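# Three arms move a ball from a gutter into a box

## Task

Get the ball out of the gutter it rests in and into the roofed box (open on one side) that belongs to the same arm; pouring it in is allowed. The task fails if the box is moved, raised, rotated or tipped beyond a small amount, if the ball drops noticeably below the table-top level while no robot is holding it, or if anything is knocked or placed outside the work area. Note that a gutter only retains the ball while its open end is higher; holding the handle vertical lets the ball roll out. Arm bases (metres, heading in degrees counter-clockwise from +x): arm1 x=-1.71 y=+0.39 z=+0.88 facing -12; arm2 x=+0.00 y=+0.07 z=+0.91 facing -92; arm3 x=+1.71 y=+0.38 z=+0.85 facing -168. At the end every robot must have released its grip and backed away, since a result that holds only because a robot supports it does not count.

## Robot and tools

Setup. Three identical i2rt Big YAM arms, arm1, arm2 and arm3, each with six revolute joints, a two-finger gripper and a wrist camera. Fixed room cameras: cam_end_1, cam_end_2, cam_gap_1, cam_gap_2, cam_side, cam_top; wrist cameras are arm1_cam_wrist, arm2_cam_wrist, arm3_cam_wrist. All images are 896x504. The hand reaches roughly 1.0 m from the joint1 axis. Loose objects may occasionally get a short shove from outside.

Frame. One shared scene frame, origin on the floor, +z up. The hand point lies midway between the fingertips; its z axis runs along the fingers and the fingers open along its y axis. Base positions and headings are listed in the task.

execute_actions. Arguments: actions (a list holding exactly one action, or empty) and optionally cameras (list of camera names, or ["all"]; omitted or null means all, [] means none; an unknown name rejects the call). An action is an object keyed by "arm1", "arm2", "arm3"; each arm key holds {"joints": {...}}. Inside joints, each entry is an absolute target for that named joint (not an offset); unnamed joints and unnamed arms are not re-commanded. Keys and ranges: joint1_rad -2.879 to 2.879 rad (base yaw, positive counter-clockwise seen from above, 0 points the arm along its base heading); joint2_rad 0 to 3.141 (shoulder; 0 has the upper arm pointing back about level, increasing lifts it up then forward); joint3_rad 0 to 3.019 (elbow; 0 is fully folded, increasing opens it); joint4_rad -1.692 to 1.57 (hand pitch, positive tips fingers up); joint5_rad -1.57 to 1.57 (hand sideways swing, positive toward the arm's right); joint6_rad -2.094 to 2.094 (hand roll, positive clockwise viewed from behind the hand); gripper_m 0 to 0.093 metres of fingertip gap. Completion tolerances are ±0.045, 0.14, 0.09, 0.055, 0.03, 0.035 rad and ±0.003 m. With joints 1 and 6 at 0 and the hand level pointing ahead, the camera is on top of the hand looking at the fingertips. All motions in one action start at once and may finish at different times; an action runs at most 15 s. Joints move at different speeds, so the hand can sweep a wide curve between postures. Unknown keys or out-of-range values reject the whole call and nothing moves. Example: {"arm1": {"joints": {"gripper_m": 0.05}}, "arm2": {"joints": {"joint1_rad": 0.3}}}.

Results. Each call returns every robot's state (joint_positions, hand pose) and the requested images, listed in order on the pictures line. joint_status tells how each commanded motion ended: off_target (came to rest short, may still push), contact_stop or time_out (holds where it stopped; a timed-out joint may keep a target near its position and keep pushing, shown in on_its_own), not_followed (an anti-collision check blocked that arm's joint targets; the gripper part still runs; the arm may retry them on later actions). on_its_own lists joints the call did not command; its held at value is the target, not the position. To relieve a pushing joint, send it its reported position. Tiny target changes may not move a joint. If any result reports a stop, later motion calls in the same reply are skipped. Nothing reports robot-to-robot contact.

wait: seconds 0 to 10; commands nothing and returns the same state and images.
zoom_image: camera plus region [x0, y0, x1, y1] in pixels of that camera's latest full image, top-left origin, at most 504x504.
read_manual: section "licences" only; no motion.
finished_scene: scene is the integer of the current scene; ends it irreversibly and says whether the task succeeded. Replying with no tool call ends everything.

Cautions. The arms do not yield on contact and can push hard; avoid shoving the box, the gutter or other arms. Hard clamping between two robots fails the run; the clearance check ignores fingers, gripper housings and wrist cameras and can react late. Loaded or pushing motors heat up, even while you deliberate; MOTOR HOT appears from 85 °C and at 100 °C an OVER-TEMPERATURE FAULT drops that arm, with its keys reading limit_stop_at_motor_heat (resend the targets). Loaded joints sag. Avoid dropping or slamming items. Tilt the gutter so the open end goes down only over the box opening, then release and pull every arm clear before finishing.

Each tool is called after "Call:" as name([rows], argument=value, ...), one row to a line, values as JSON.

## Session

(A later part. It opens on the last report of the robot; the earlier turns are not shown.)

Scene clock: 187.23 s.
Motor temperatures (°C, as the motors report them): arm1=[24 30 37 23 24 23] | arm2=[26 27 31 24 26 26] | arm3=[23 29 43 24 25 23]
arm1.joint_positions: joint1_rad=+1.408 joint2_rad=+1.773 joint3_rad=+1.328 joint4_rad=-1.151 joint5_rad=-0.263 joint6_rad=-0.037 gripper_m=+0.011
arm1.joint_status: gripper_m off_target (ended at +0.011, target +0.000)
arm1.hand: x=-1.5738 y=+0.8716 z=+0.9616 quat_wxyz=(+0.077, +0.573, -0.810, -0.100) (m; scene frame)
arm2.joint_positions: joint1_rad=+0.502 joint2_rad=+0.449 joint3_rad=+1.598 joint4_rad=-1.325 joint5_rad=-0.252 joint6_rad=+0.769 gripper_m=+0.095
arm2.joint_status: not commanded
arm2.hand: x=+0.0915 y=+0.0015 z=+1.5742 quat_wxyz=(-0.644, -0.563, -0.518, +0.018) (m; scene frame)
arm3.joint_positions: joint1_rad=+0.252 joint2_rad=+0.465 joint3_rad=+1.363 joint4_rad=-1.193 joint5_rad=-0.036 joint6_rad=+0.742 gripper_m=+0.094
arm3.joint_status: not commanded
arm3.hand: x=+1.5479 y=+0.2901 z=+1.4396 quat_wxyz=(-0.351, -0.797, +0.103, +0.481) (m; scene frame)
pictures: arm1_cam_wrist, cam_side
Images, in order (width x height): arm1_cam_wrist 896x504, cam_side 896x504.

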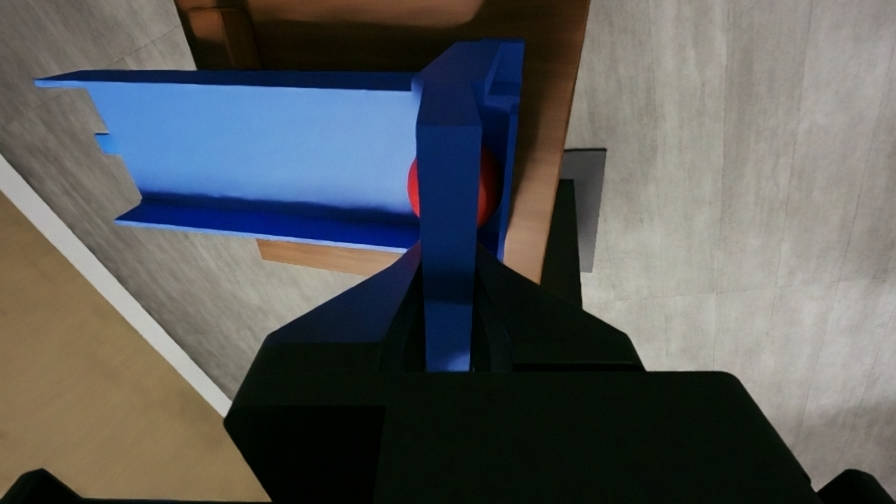

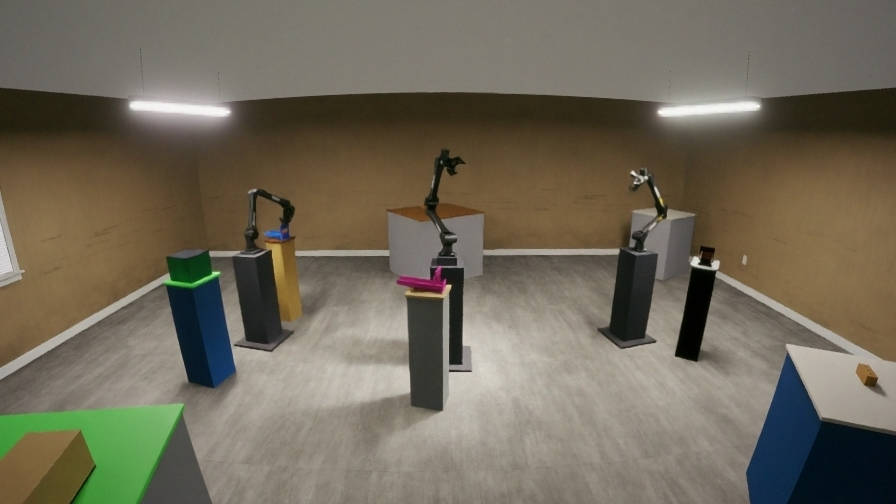

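Call:
execute_actions([
  {"arm1": {"joints": {"joint1_rad": -0.12, "joint2_rad": 1.36, "joint3_rad": 1.345, "joint4_rad": -1.09, "joint5_rad": -0.38, "joint6_rad": 1.58}}},
], cameras=["arm1_cam_wrist", "cam_end_1", "cam_gap_1", "cam_side"])

Scene clock: 226.37 s.
Motor temperatures (°C, as the motors report them): arm1=[24 31 37 23 24 23] | arm2=[26 27 31 24 26 26] | arm3=[23 29 43 24 25 23]
arm1.joint_positions: joint1_rad=-0.120 joint2_rad=+1.377 joint3_rad=+1.328 joint4_rad=-1.101 joint5_rad=-0.374 joint6_rad=+1.572 gripper_m=+0.011
arm1.joint_status: all done
arm1.hand: x=-1.2316 y=+0.2857 z=+1.1641 quat_wxyz=(-0.064, -0.758, -0.589, -0.272) (m; scene frame)
arm2.joint_positions: joint1_rad=+0.502 joint2_rad=+0.449 joint3_rad=+1.598 joint4_rad=-1.325 joint5_rad=-0.252 joint6_rad=+0.769 gripper_m=+0.095
arm2.joint_status: not commanded
arm2.hand: x=+0.0915 y=+0.0015 z=+1.5742 quat_wxyz=(-0.644, -0.563, -0.518, +0.018) (m; scene frame)
arm3.joint_positions: joint1_rad=+0.252 joint2_rad=+0.465 joint3_rad=+1.363 joint4_rad=-1.193 joint5_rad=-0.036 joint6_rad=+0.742 gripper_m=+0.094
arm3.joint_status: not commanded
arm3.hand: x=+1.5479 y=+0.2901 z=+1.4396 quat_wxyz=(-0.351, -0.797, +0.103, +0.481) (m; scene frame)
pictures: arm1_cam_wrist, cam_end_1, cam_gap_1, cam_side
Images, in order (width x height): arm1_cam_wrist 896x504, cam_end_1 896x504, cam_gap_1 896x504, cam_side 896x504.

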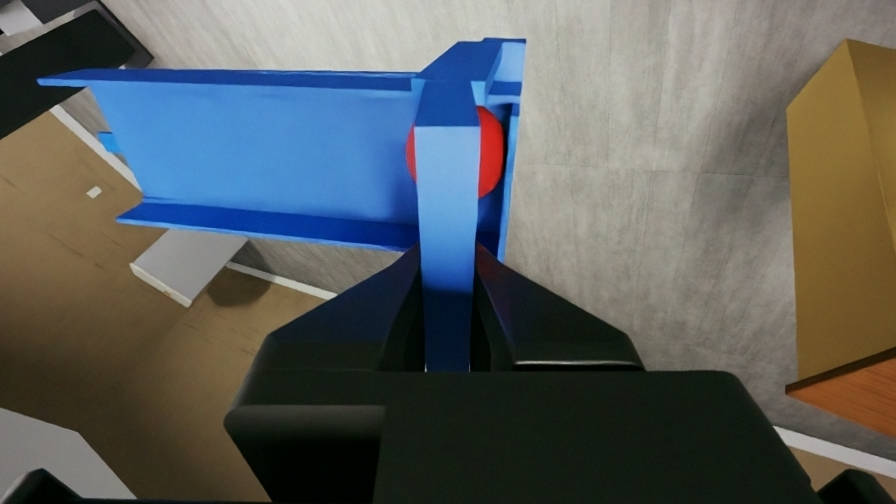

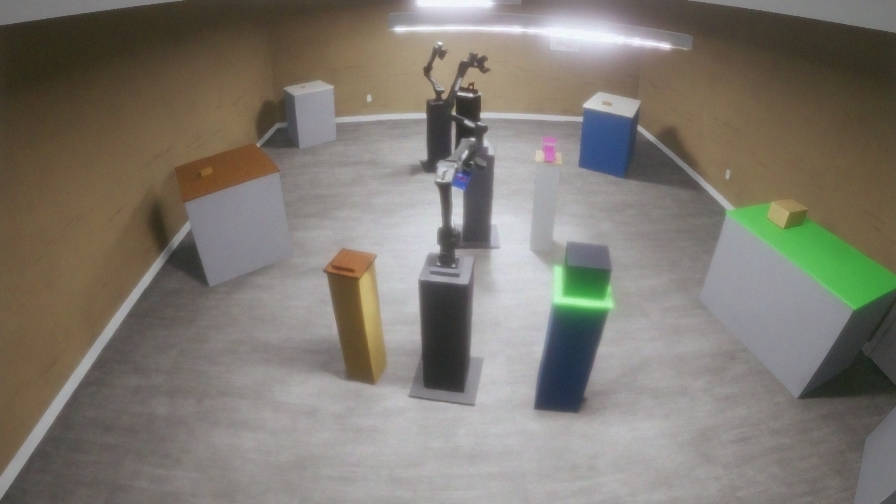

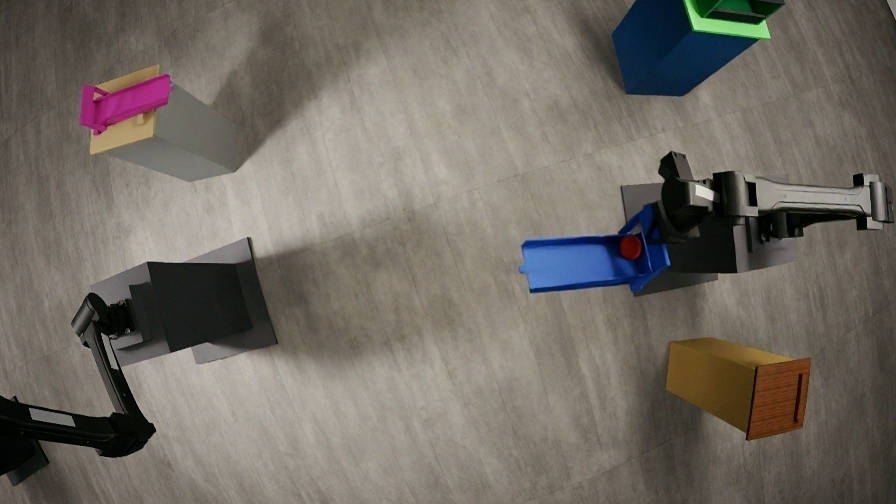

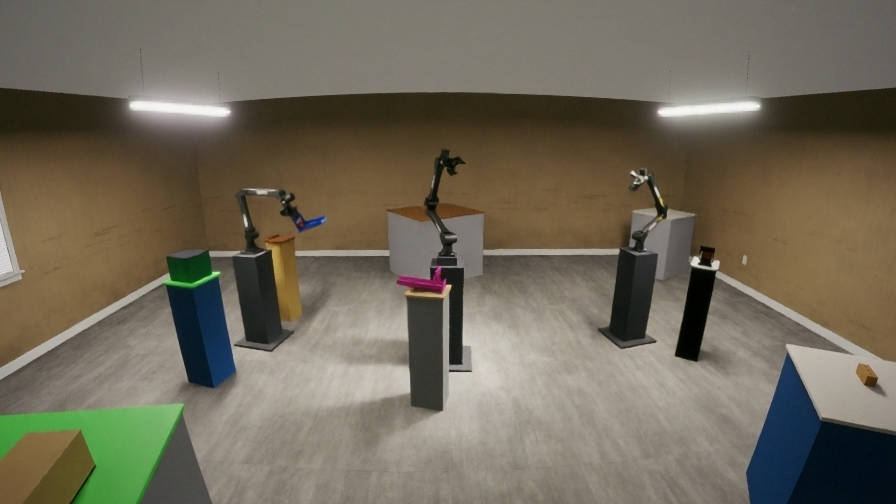

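Call:
execute_actions(actions=[])

Scene clock: 247.13 s.
Motor temperatures (°C, as the motors report them): arm1=[24 30 39 23 24 23] | arm2=[26 27 31 24 26 26] | arm3=[23 29 43 24 25 23]
arm1.joint_positions: joint1_rad=-0.120 joint2_rad=+1.377 joint3_rad=+1.328 joint4_rad=-1.101 joint5_rad=-0.374 joint6_rad=+1.572 gripper_m=+0.011
arm1.joint_status: all done
arm1.hand: x=-1.2316 y=+0.2857 z=+1.1641 quat_wxyz=(-0.064, -0.758, -0.589, -0.272) (m; scene frame)
arm2.joint_positions: joint1_rad=+0.502 joint2_rad=+0.449 joint3_rad=+1.598 joint4_rad=-1.325 joint5_rad=-0.252 joint6_rad=+0.769 gripper_m=+0.095
arm2.joint_status: not commanded
arm2.hand: x=+0.0915 y=+0.0015 z=+1.5742 quat_wxyz=(-0.644, -0.563, -0.518, +0.018) (m; scene frame)
arm3.joint_positions: joint1_rad=+0.252 joint2_rad=+0.465 joint3_rad=+1.363 joint4_rad=-1.193 joint5_rad=-0.036 joint6_rad=+0.742 gripper_m=+0.094
arm3.joint_status: not commanded
arm3.hand: x=+1.5479 y=+0.2901 z=+1.4396 quat_wxyz=(-0.351, -0.797, +0.103, +0.481) (m; scene frame)
pictures: arm1_cam_wrist, arm2_cam_wrist, arm3_cam_wrist, cam_end_1, cam_end_2, cam_gap_1, cam_gap_2, cam_side, cam_top
Images, in order (width x height): arm1_cam_wrist 896x504, arm2_cam_wrist 896x504, arm3_cam_wrist 896x504, cam_end_1 896x504, cam_end_2 896x504, cam_gap_1 896x504, cam_gap_2 896x504, cam_side 896x504, cam_top 896x504.

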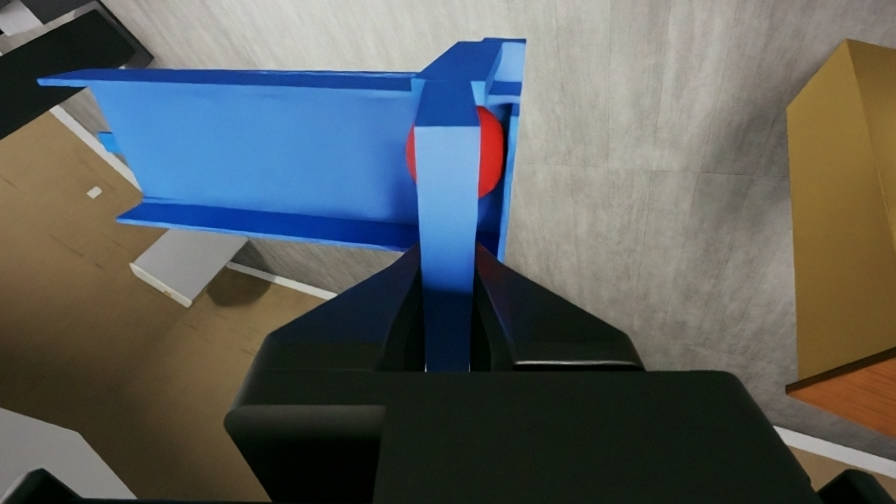

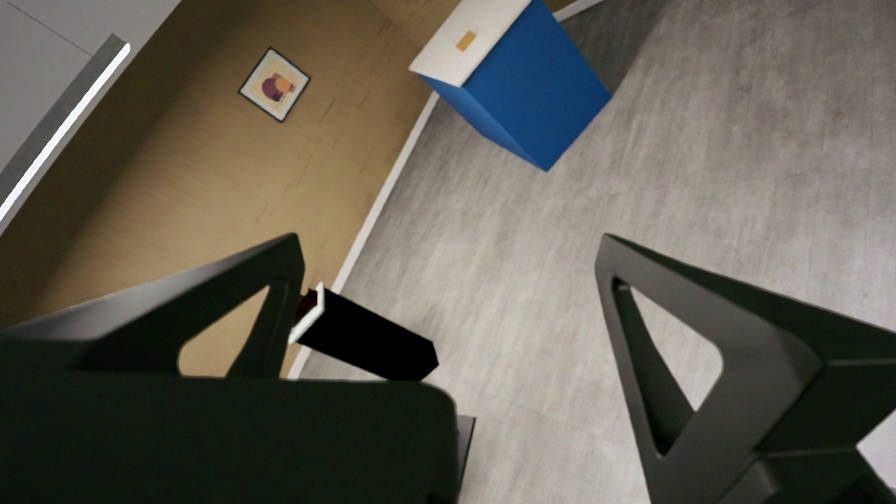

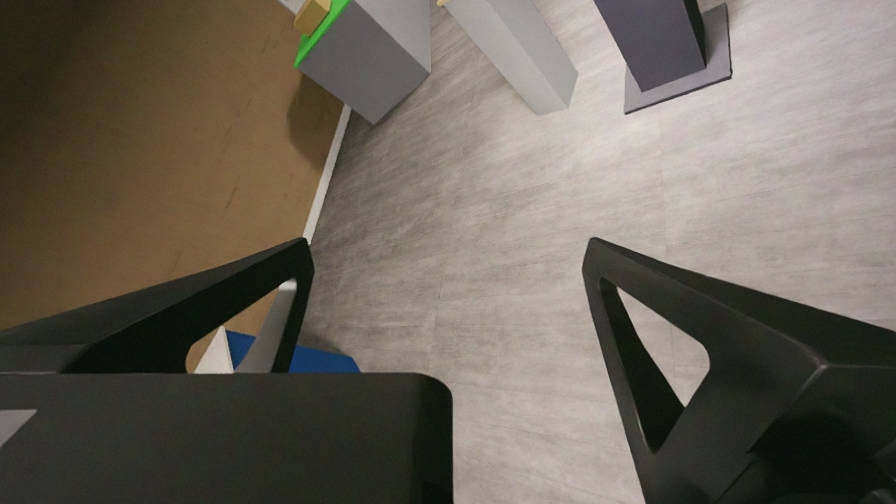

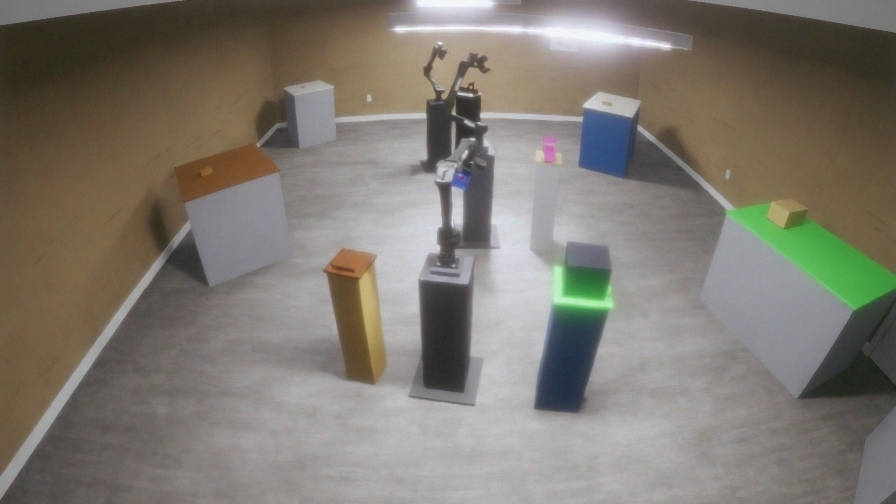

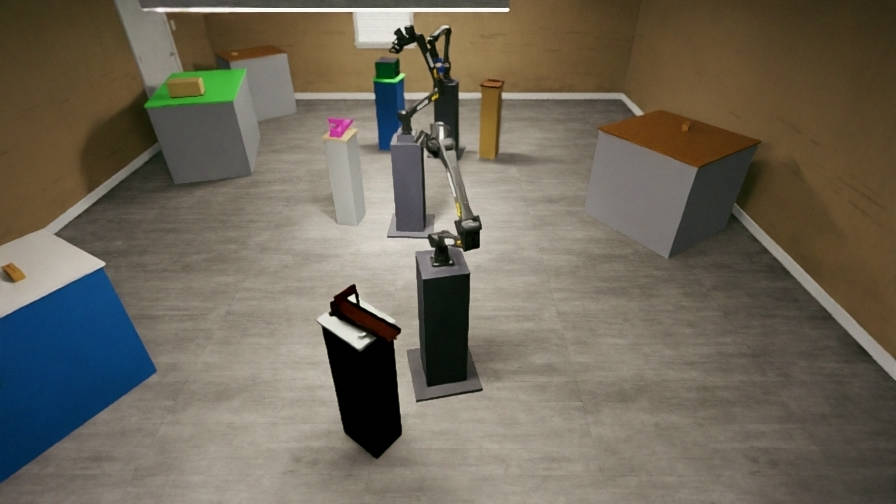

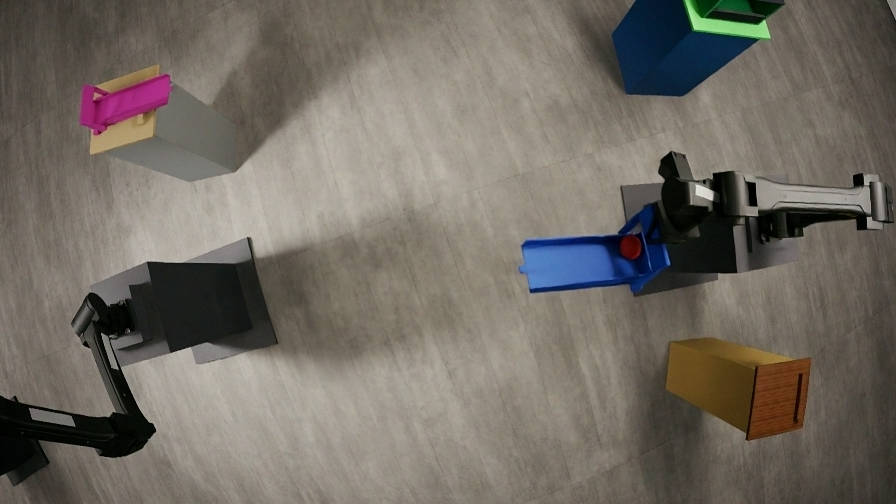

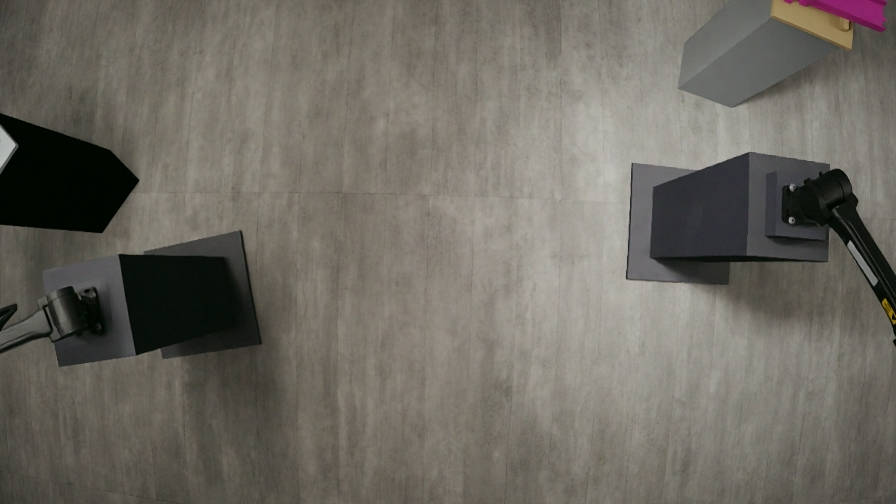

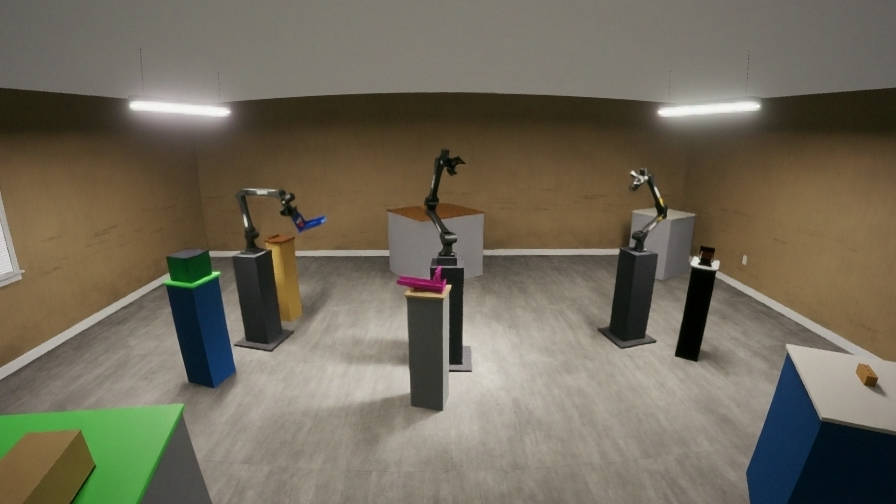

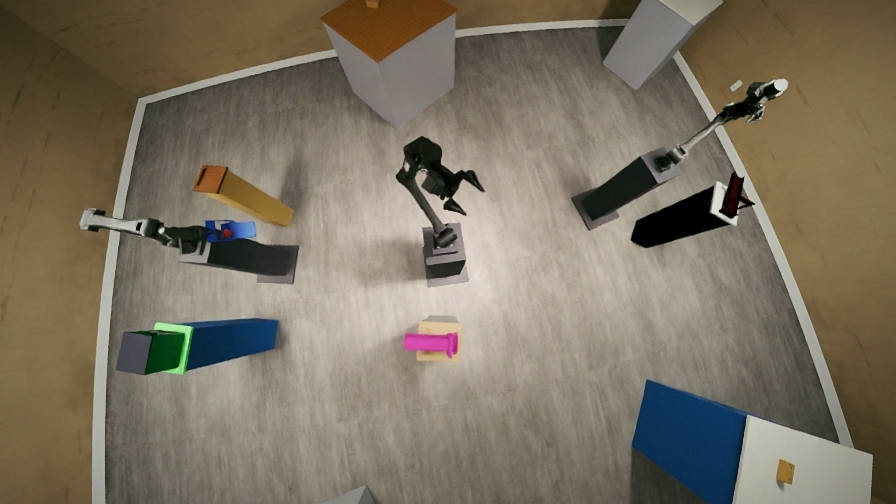

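Call:
execute_actions([
  {"arm1": {"joints": {"joint1_rad": -1.65, "joint2_rad": 0.85, "joint3_rad": 0.58, "joint4_rad": -0.893, "joint5_rad": 0.007, "joint6_rad": 1.58}}},
], cameras=["arm1_cam_wrist", "cam_end_1", "cam_gap_1", "cam_side", "cam_top"])

Scene clock: 355.20 s.
Motor temperatures (°C, as the motors report them): arm1=[24 31 42 23 24 23] | arm2=[26 27 32 24 26 26] | arm3=[23 28 42 24 25 23]
arm1.joint_positions: joint1_rad=-1.640 joint2_rad=+0.857 joint3_rad=+0.569 joint4_rad=-0.912 joint5_rad=+0.009 joint6_rad=+1.574 gripper_m=+0.011
arm1.joint_status: all done
arm1.hand: x=-1.7956 y=+0.1176 z=+0.9981 quat_wxyz=(-0.181, -0.973, +0.140, +0.025) (m; scene frame)
arm2.joint_positions: joint1_rad=+0.502 joint2_rad=+0.449 joint3_rad=+1.598 joint4_rad=-1.325 joint5_rad=-0.252 joint6_rad=+0.769 gripper_m=+0.095
arm2.joint_status: not commanded
arm2.hand: x=+0.0915 y=+0.0015 z=+1.5742 quat_wxyz=(-0.644, -0.563, -0.518, +0.018) (m; scene frame)
arm3.joint_positions: joint1_rad=+0.252 joint2_rad=+0.465 joint3_rad=+1.363 joint4_rad=-1.193 joint5_rad=-0.036 joint6_rad=+0.742 gripper_m=+0.094
arm3.joint_status: not commanded
arm3.hand: x=+1.5479 y=+0.2901 z=+1.4396 quat_wxyz=(-0.351, -0.797, +0.103, +0.481) (m; scene frame)
pictures: arm1_cam_wrist, cam_end_1, cam_gap_1, cam_side, cam_top
Images, in order (width x height): arm1_cam_wrist 896x504, cam_end_1 896x504, cam_gap_1 896x504, cam_side 896x504, cam_top 896x504.

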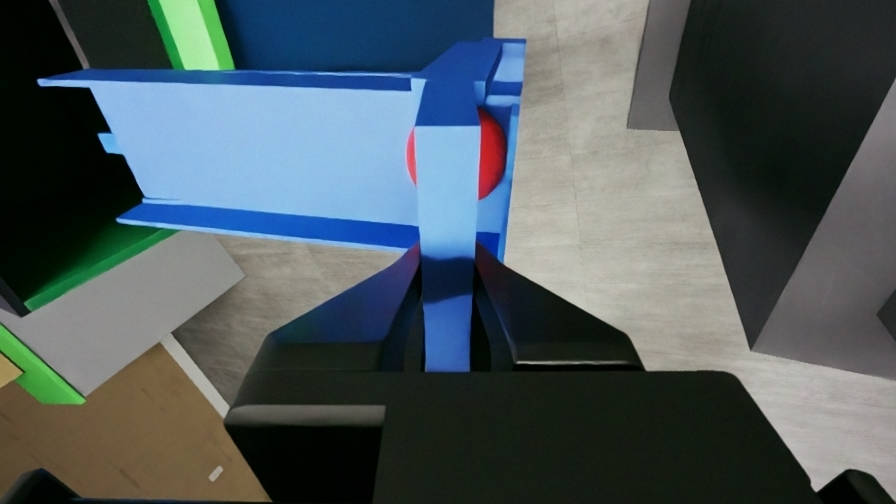

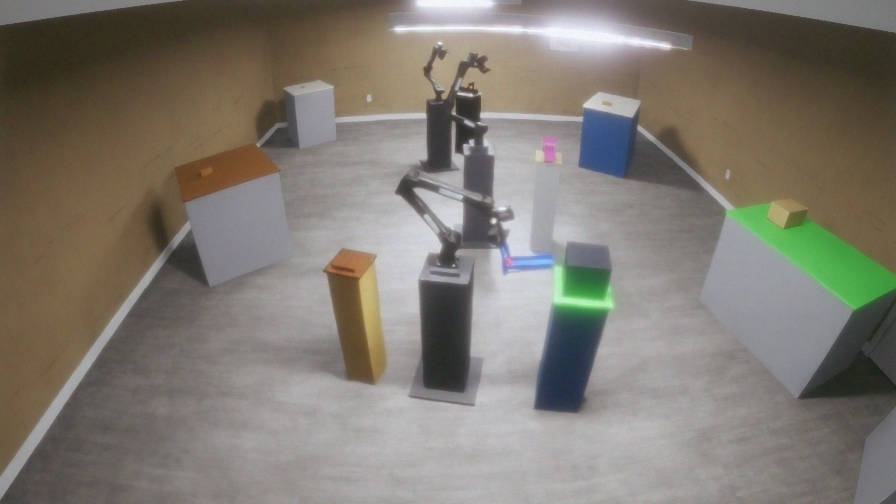

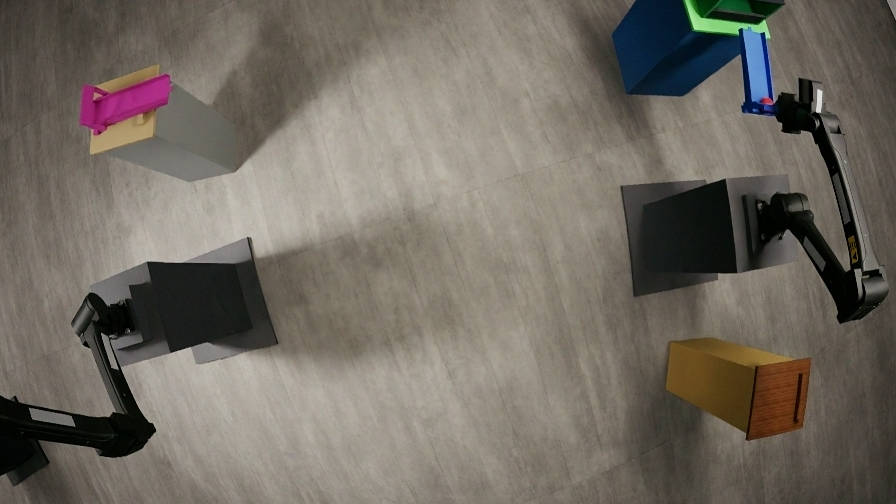

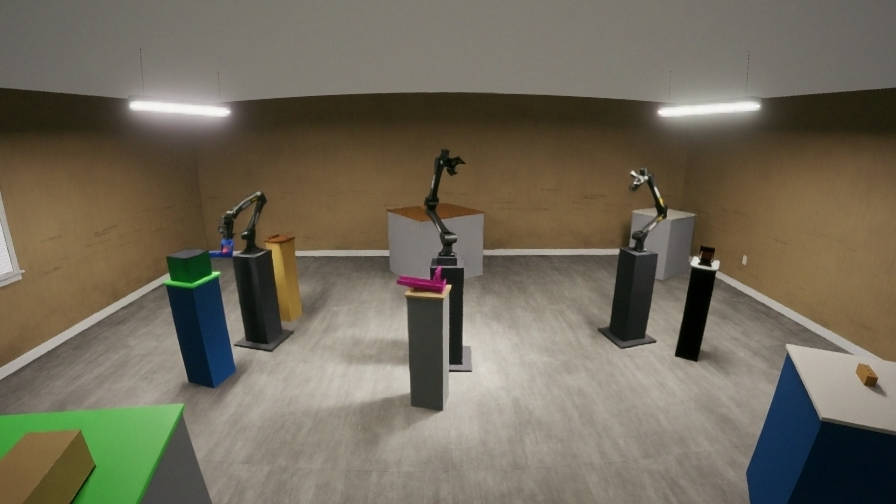

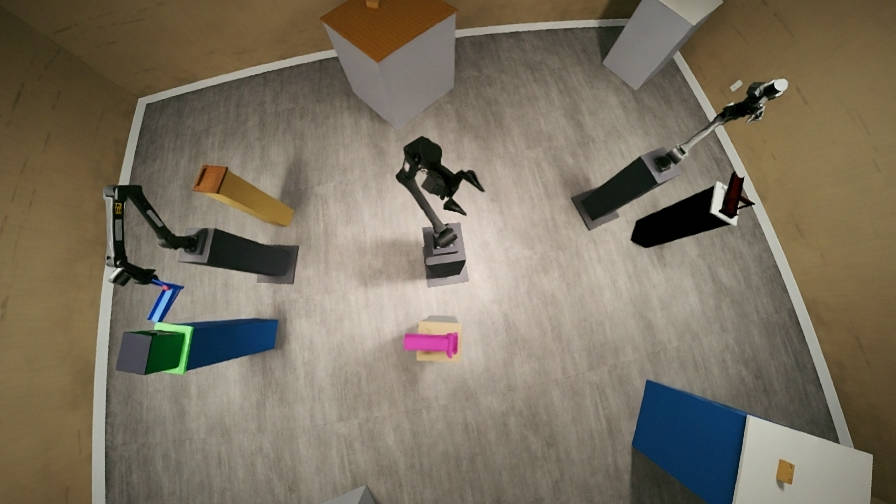

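Call:
zoom_image(camera="cam_end_1", region=[490, 225, 630, 315])

Call:
zoom_image(camera="cam_gap_1", region=[670, 0, 830, 120])

Region (490, 225, 630, 315) of cam_end_1's 896x504 image, scaled by 3.600, with more detail than that image has; it fills the top 324 rows of this view, and the rest is white.

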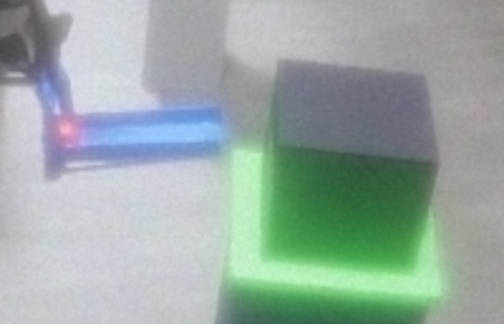

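Region (670, 0, 830, 120) of cam_gap_1's 896x504 image, scaled by 3.150, with more detail than that image has; it fills the top 378 rows of this view, and the rest is white.

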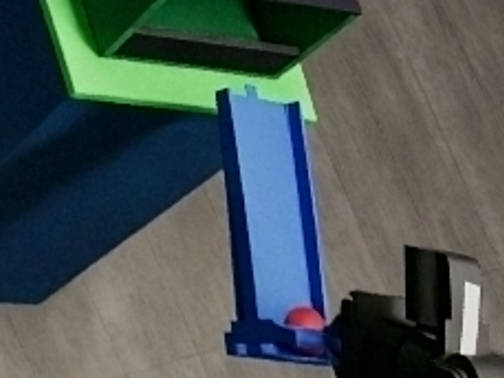

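Call:
zoom_image(camera="cam_end_1", region=[530, 240, 580, 285])

Region (530, 240, 580, 285) of cam_end_1's 896x504 image, scaled by 10.080, with more detail than that image has; it fills the top 454 rows of this view, and the rest is white.

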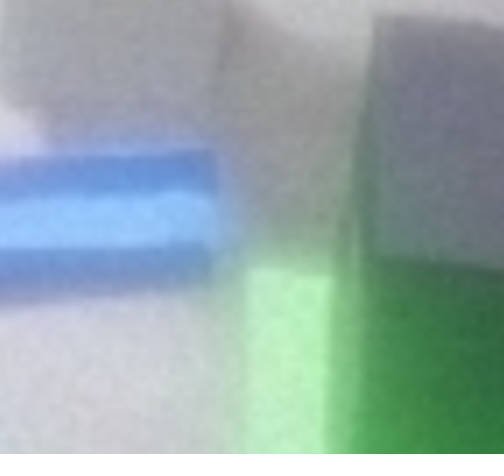

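Call:
zoom_image(camera="cam_gap_1", region=[690, 0, 790, 60])

Region (690, 0, 790, 60) of cam_gap_1's 896x504 image, scaled by 5.040, with more detail than that image has; it fills the top 302 rows of this view, and the rest is white.

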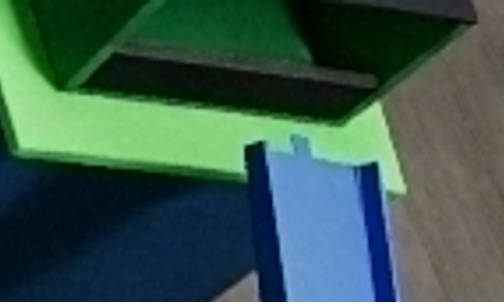

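Call:
execute_actions([
  {"arm1": {"joints": {"joint2_rad": 1.168, "joint3_rad": 0.922, "joint4_rad": -1.043}}},
], cameras=["arm1_cam_wrist", "cam_end_1", "cam_gap_1"])

Scene clock: 476.40 s.
Motor temperatures (°C, as the motors report them): arm1=[24 29 42 23 24 23] | arm2=[26 27 32 24 26 26] | arm3=[23 28 42 24 25 23]
arm1.joint_positions: joint1_rad=-1.640 joint2_rad=+1.171 joint3_rad=+0.872 joint4_rad=-1.034 joint5_rad=+0.009 joint6_rad=+1.574 gripper_m=+0.011
arm1.joint_status: all done
arm1.hand: x=-1.8178 y=+0.0414 z=+1.0283 quat_wxyz=(-0.115, -0.983, +0.141, +0.015) (m; scene frame)
arm2.joint_positions: joint1_rad=+0.502 joint2_rad=+0.449 joint3_rad=+1.598 joint4_rad=-1.325 joint5_rad=-0.252 joint6_rad=+0.769 gripper_m=+0.095
arm2.joint_status: not commanded
arm2.hand: x=+0.0915 y=+0.0015 z=+1.5742 quat_wxyz=(-0.644, -0.563, -0.518, +0.018) (m; scene frame)
arm3.joint_positions: joint1_rad=+0.252 joint2_rad=+0.465 joint3_rad=+1.363 joint4_rad=-1.193 joint5_rad=-0.036 joint6_rad=+0.742 gripper_m=+0.094
arm3.joint_status: not commanded
arm3.hand: x=+1.5479 y=+0.2901 z=+1.4396 quat_wxyz=(-0.351, -0.797, +0.103, +0.481) (m; scene frame)
pictures: arm1_cam_wrist, cam_end_1, cam_gap_1
Images, in order (width x height): arm1_cam_wrist 896x504, cam_end_1 896x504, cam_gap_1 896x504.

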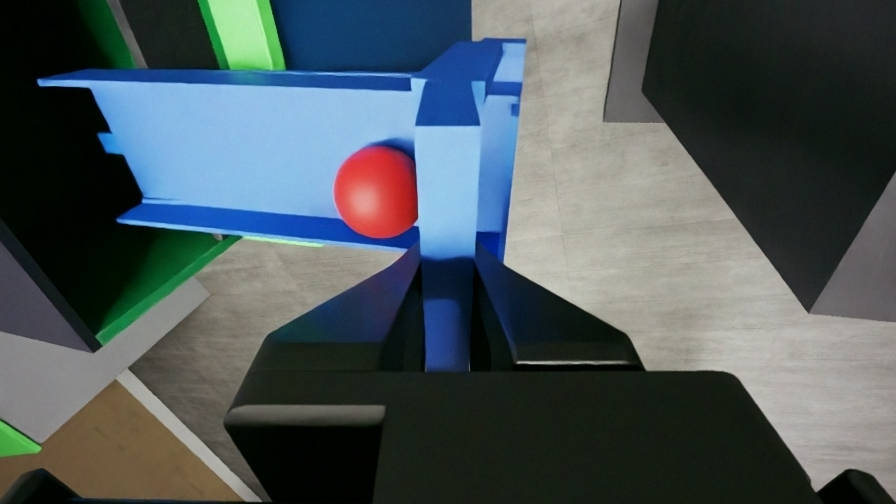

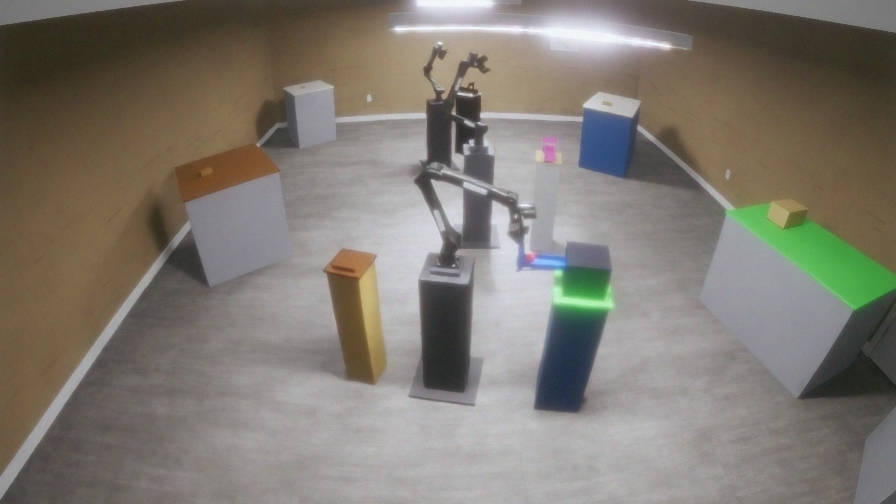

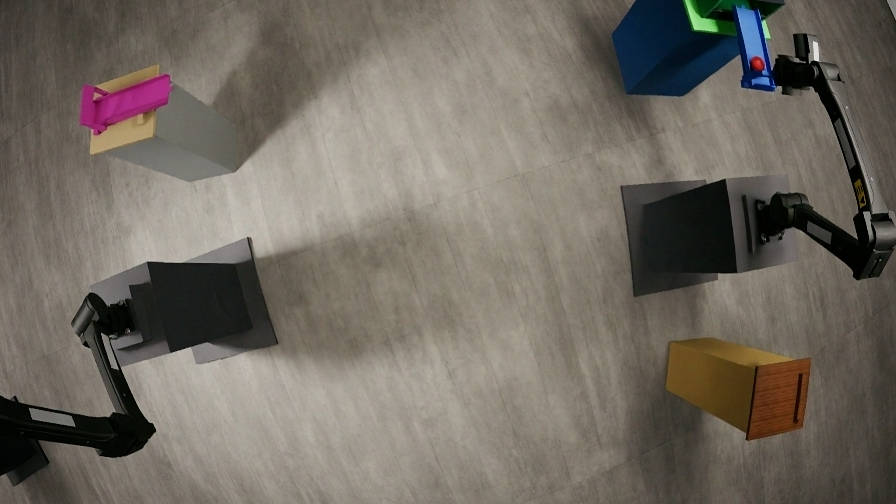

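Call:
execute_actions(actions=[], cameras=["arm1_cam_wrist", "cam_end_1", "cam_gap_1"])

Scene clock: 479.50 s.
Motor temperatures (°C, as the motors report them): arm1=[24 29 43 23 24 23] | arm2=[26 27 32 24 26 26] | arm3=[23 28 42 24 25 23]
arm1.joint_positions: joint1_rad=-1.640 joint2_rad=+1.171 joint3_rad=+0.872 joint4_rad=-1.035 joint5_rad=+0.009 joint6_rad=+1.574 gripper_m=+0.011
arm1.joint_status: all done
arm1.hand: x=-1.8177 y=+0.0415 z=+1.0283 quat_wxyz=(-0.115, -0.983, +0.141, +0.015) (m; scene frame)
arm2.joint_positions: joint1_rad=+0.502 joint2_rad=+0.449 joint3_rad=+1.598 joint4_rad=-1.325 joint5_rad=-0.252 joint6_rad=+0.769 gripper_m=+0.095
arm2.joint_status: not commanded
arm2.hand: x=+0.0915 y=+0.0015 z=+1.5742 quat_wxyz=(-0.644, -0.563, -0.518, +0.018) (m; scene frame)
arm3.joint_positions: joint1_rad=+0.252 joint2_rad=+0.465 joint3_rad=+1.363 joint4_rad=-1.193 joint5_rad=-0.036 joint6_rad=+0.742 gripper_m=+0.094
arm3.joint_status: not commanded
arm3.hand: x=+1.5479 y=+0.2901 z=+1.4396 quat_wxyz=(-0.351, -0.797, +0.103, +0.481) (m; scene frame)
pictures: arm1_cam_wrist, cam_end_1, cam_gap_1
Images, in order (width x height): arm1_cam_wrist 896x504, cam_end_1 896x504, cam_gap_1 896x504.

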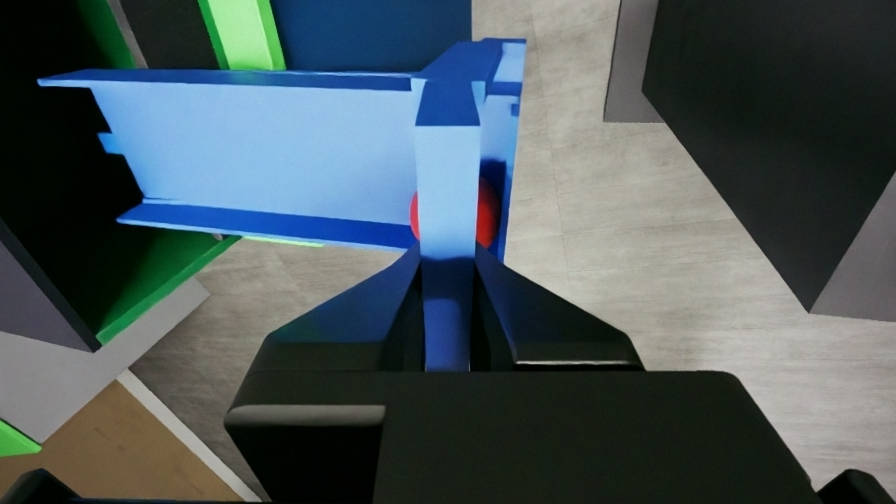

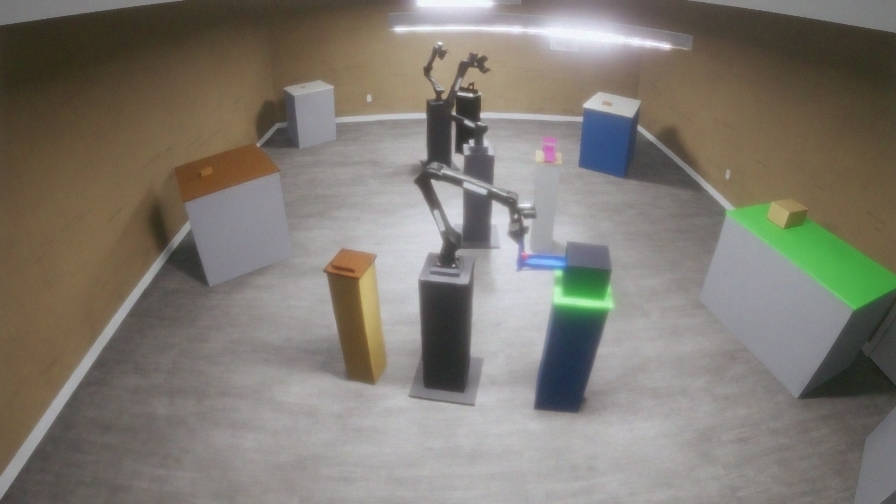

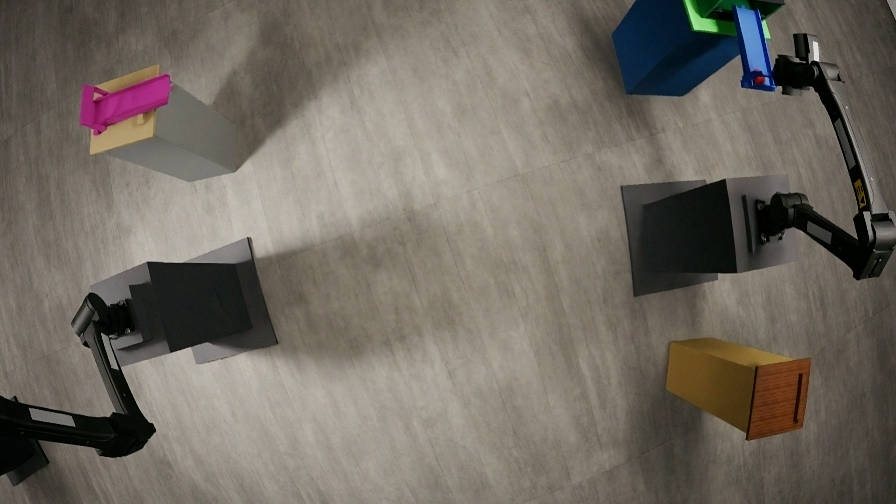

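The ball rolled back to the closed end. Checking the tip position.

Call:
zoom_image(camera="cam_end_1", region=[530, 240, 580, 285])

Call:
zoom_image(camera="cam_gap_1", region=[690, 0, 790, 60])

Region (530, 240, 580, 285) of cam_end_1's 896x504 image, scaled by 10.080, with more detail than that image has; it fills the top 454 rows of this view, and the rest is white.

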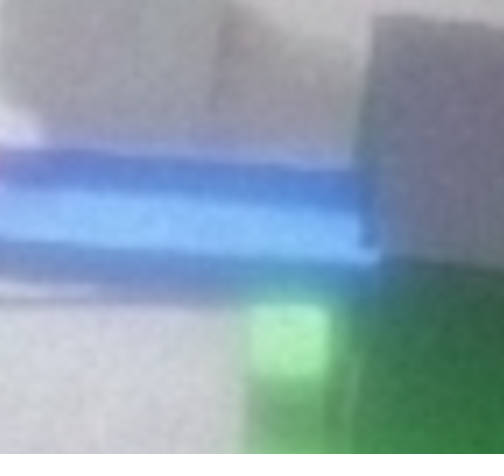

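Region (690, 0, 790, 60) of cam_gap_1's 896x504 image, scaled by 5.040, with more detail than that image has; it fills the top 302 rows of this view, and the rest is white.

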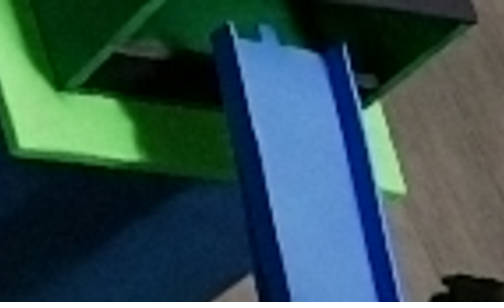

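Call:
execute_actions([
  {"arm1": {"joints": {"joint2_rad": 1.245, "joint3_rad": 1.082, "joint4_rad": -1.226}}},
], cameras=["arm1_cam_wrist", "cam_end_1", "cam_gap_1"])

Scene clock: 535.13 s.
Motor temperatures (°C, as the motors report them): arm1=[24 29 47 23 24 23] | arm2=[26 27 32 24 26 26] | arm3=[23 28 42 24 25 23]
arm1.joint_positions: joint1_rad=-1.640 joint2_rad=+1.254 joint3_rad=+1.027 joint4_rad=-1.214 joint5_rad=+0.009 joint6_rad=+1.574 gripper_m=+0.011
arm1.joint_status: all done
arm1.hand: x=-1.8215 y=+0.0294 z=+1.0558 quat_wxyz=(-0.062, -0.988, +0.141, +0.008) (m; scene frame)
arm2.joint_positions: joint1_rad=+0.502 joint2_rad=+0.449 joint3_rad=+1.598 joint4_rad=-1.325 joint5_rad=-0.252 joint6_rad=+0.769 gripper_m=+0.095
arm2.joint_status: not commanded
arm2.hand: x=+0.0915 y=+0.0015 z=+1.5742 quat_wxyz=(-0.644, -0.563, -0.518, +0.018) (m; scene frame)
arm3.joint_positions: joint1_rad=+0.252 joint2_rad=+0.465 joint3_rad=+1.363 joint4_rad=-1.193 joint5_rad=-0.036 joint6_rad=+0.742 gripper_m=+0.094
arm3.joint_status: not commanded
arm3.hand: x=+1.5479 y=+0.2901 z=+1.4396 quat_wxyz=(-0.351, -0.797, +0.103, +0.481) (m; scene frame)
pictures: arm1_cam_wrist, cam_end_1, cam_gap_1
Images, in order (width x height): arm1_cam_wrist 896x504, cam_end_1 896x504, cam_gap_1 896x504.

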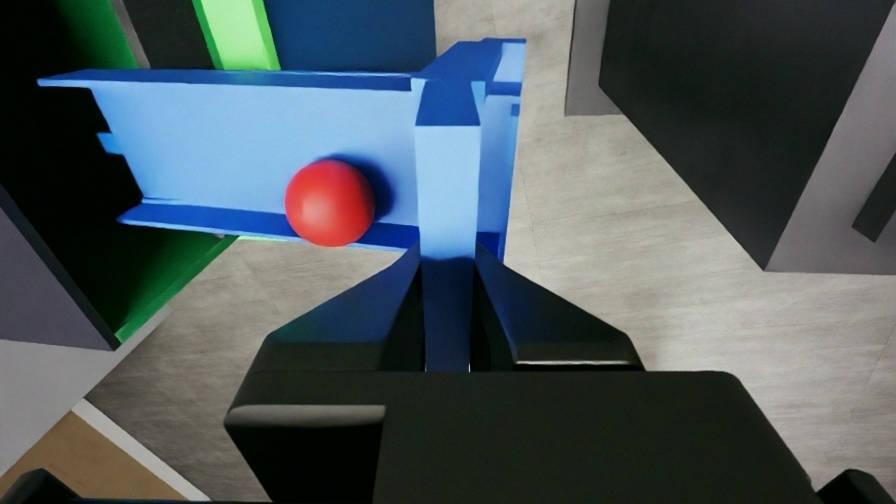

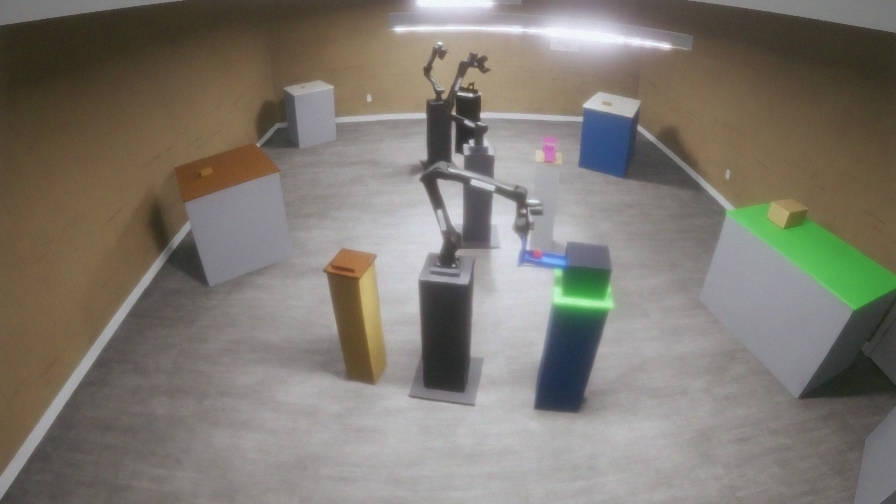

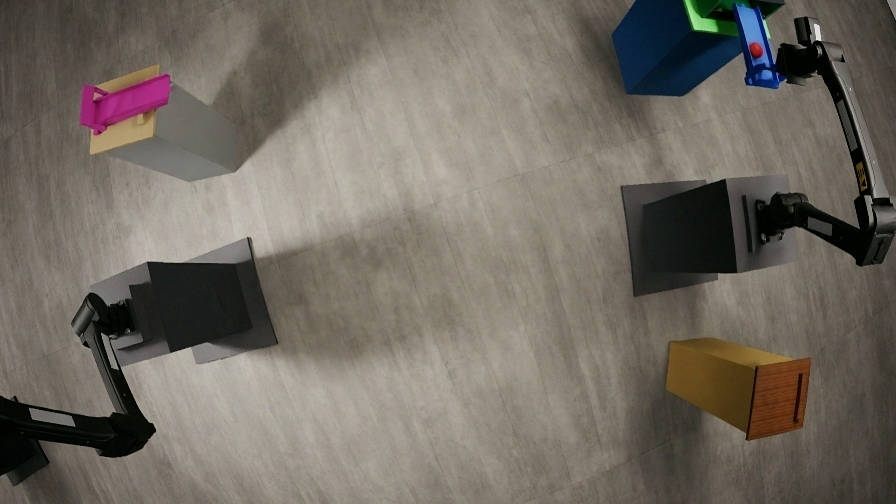

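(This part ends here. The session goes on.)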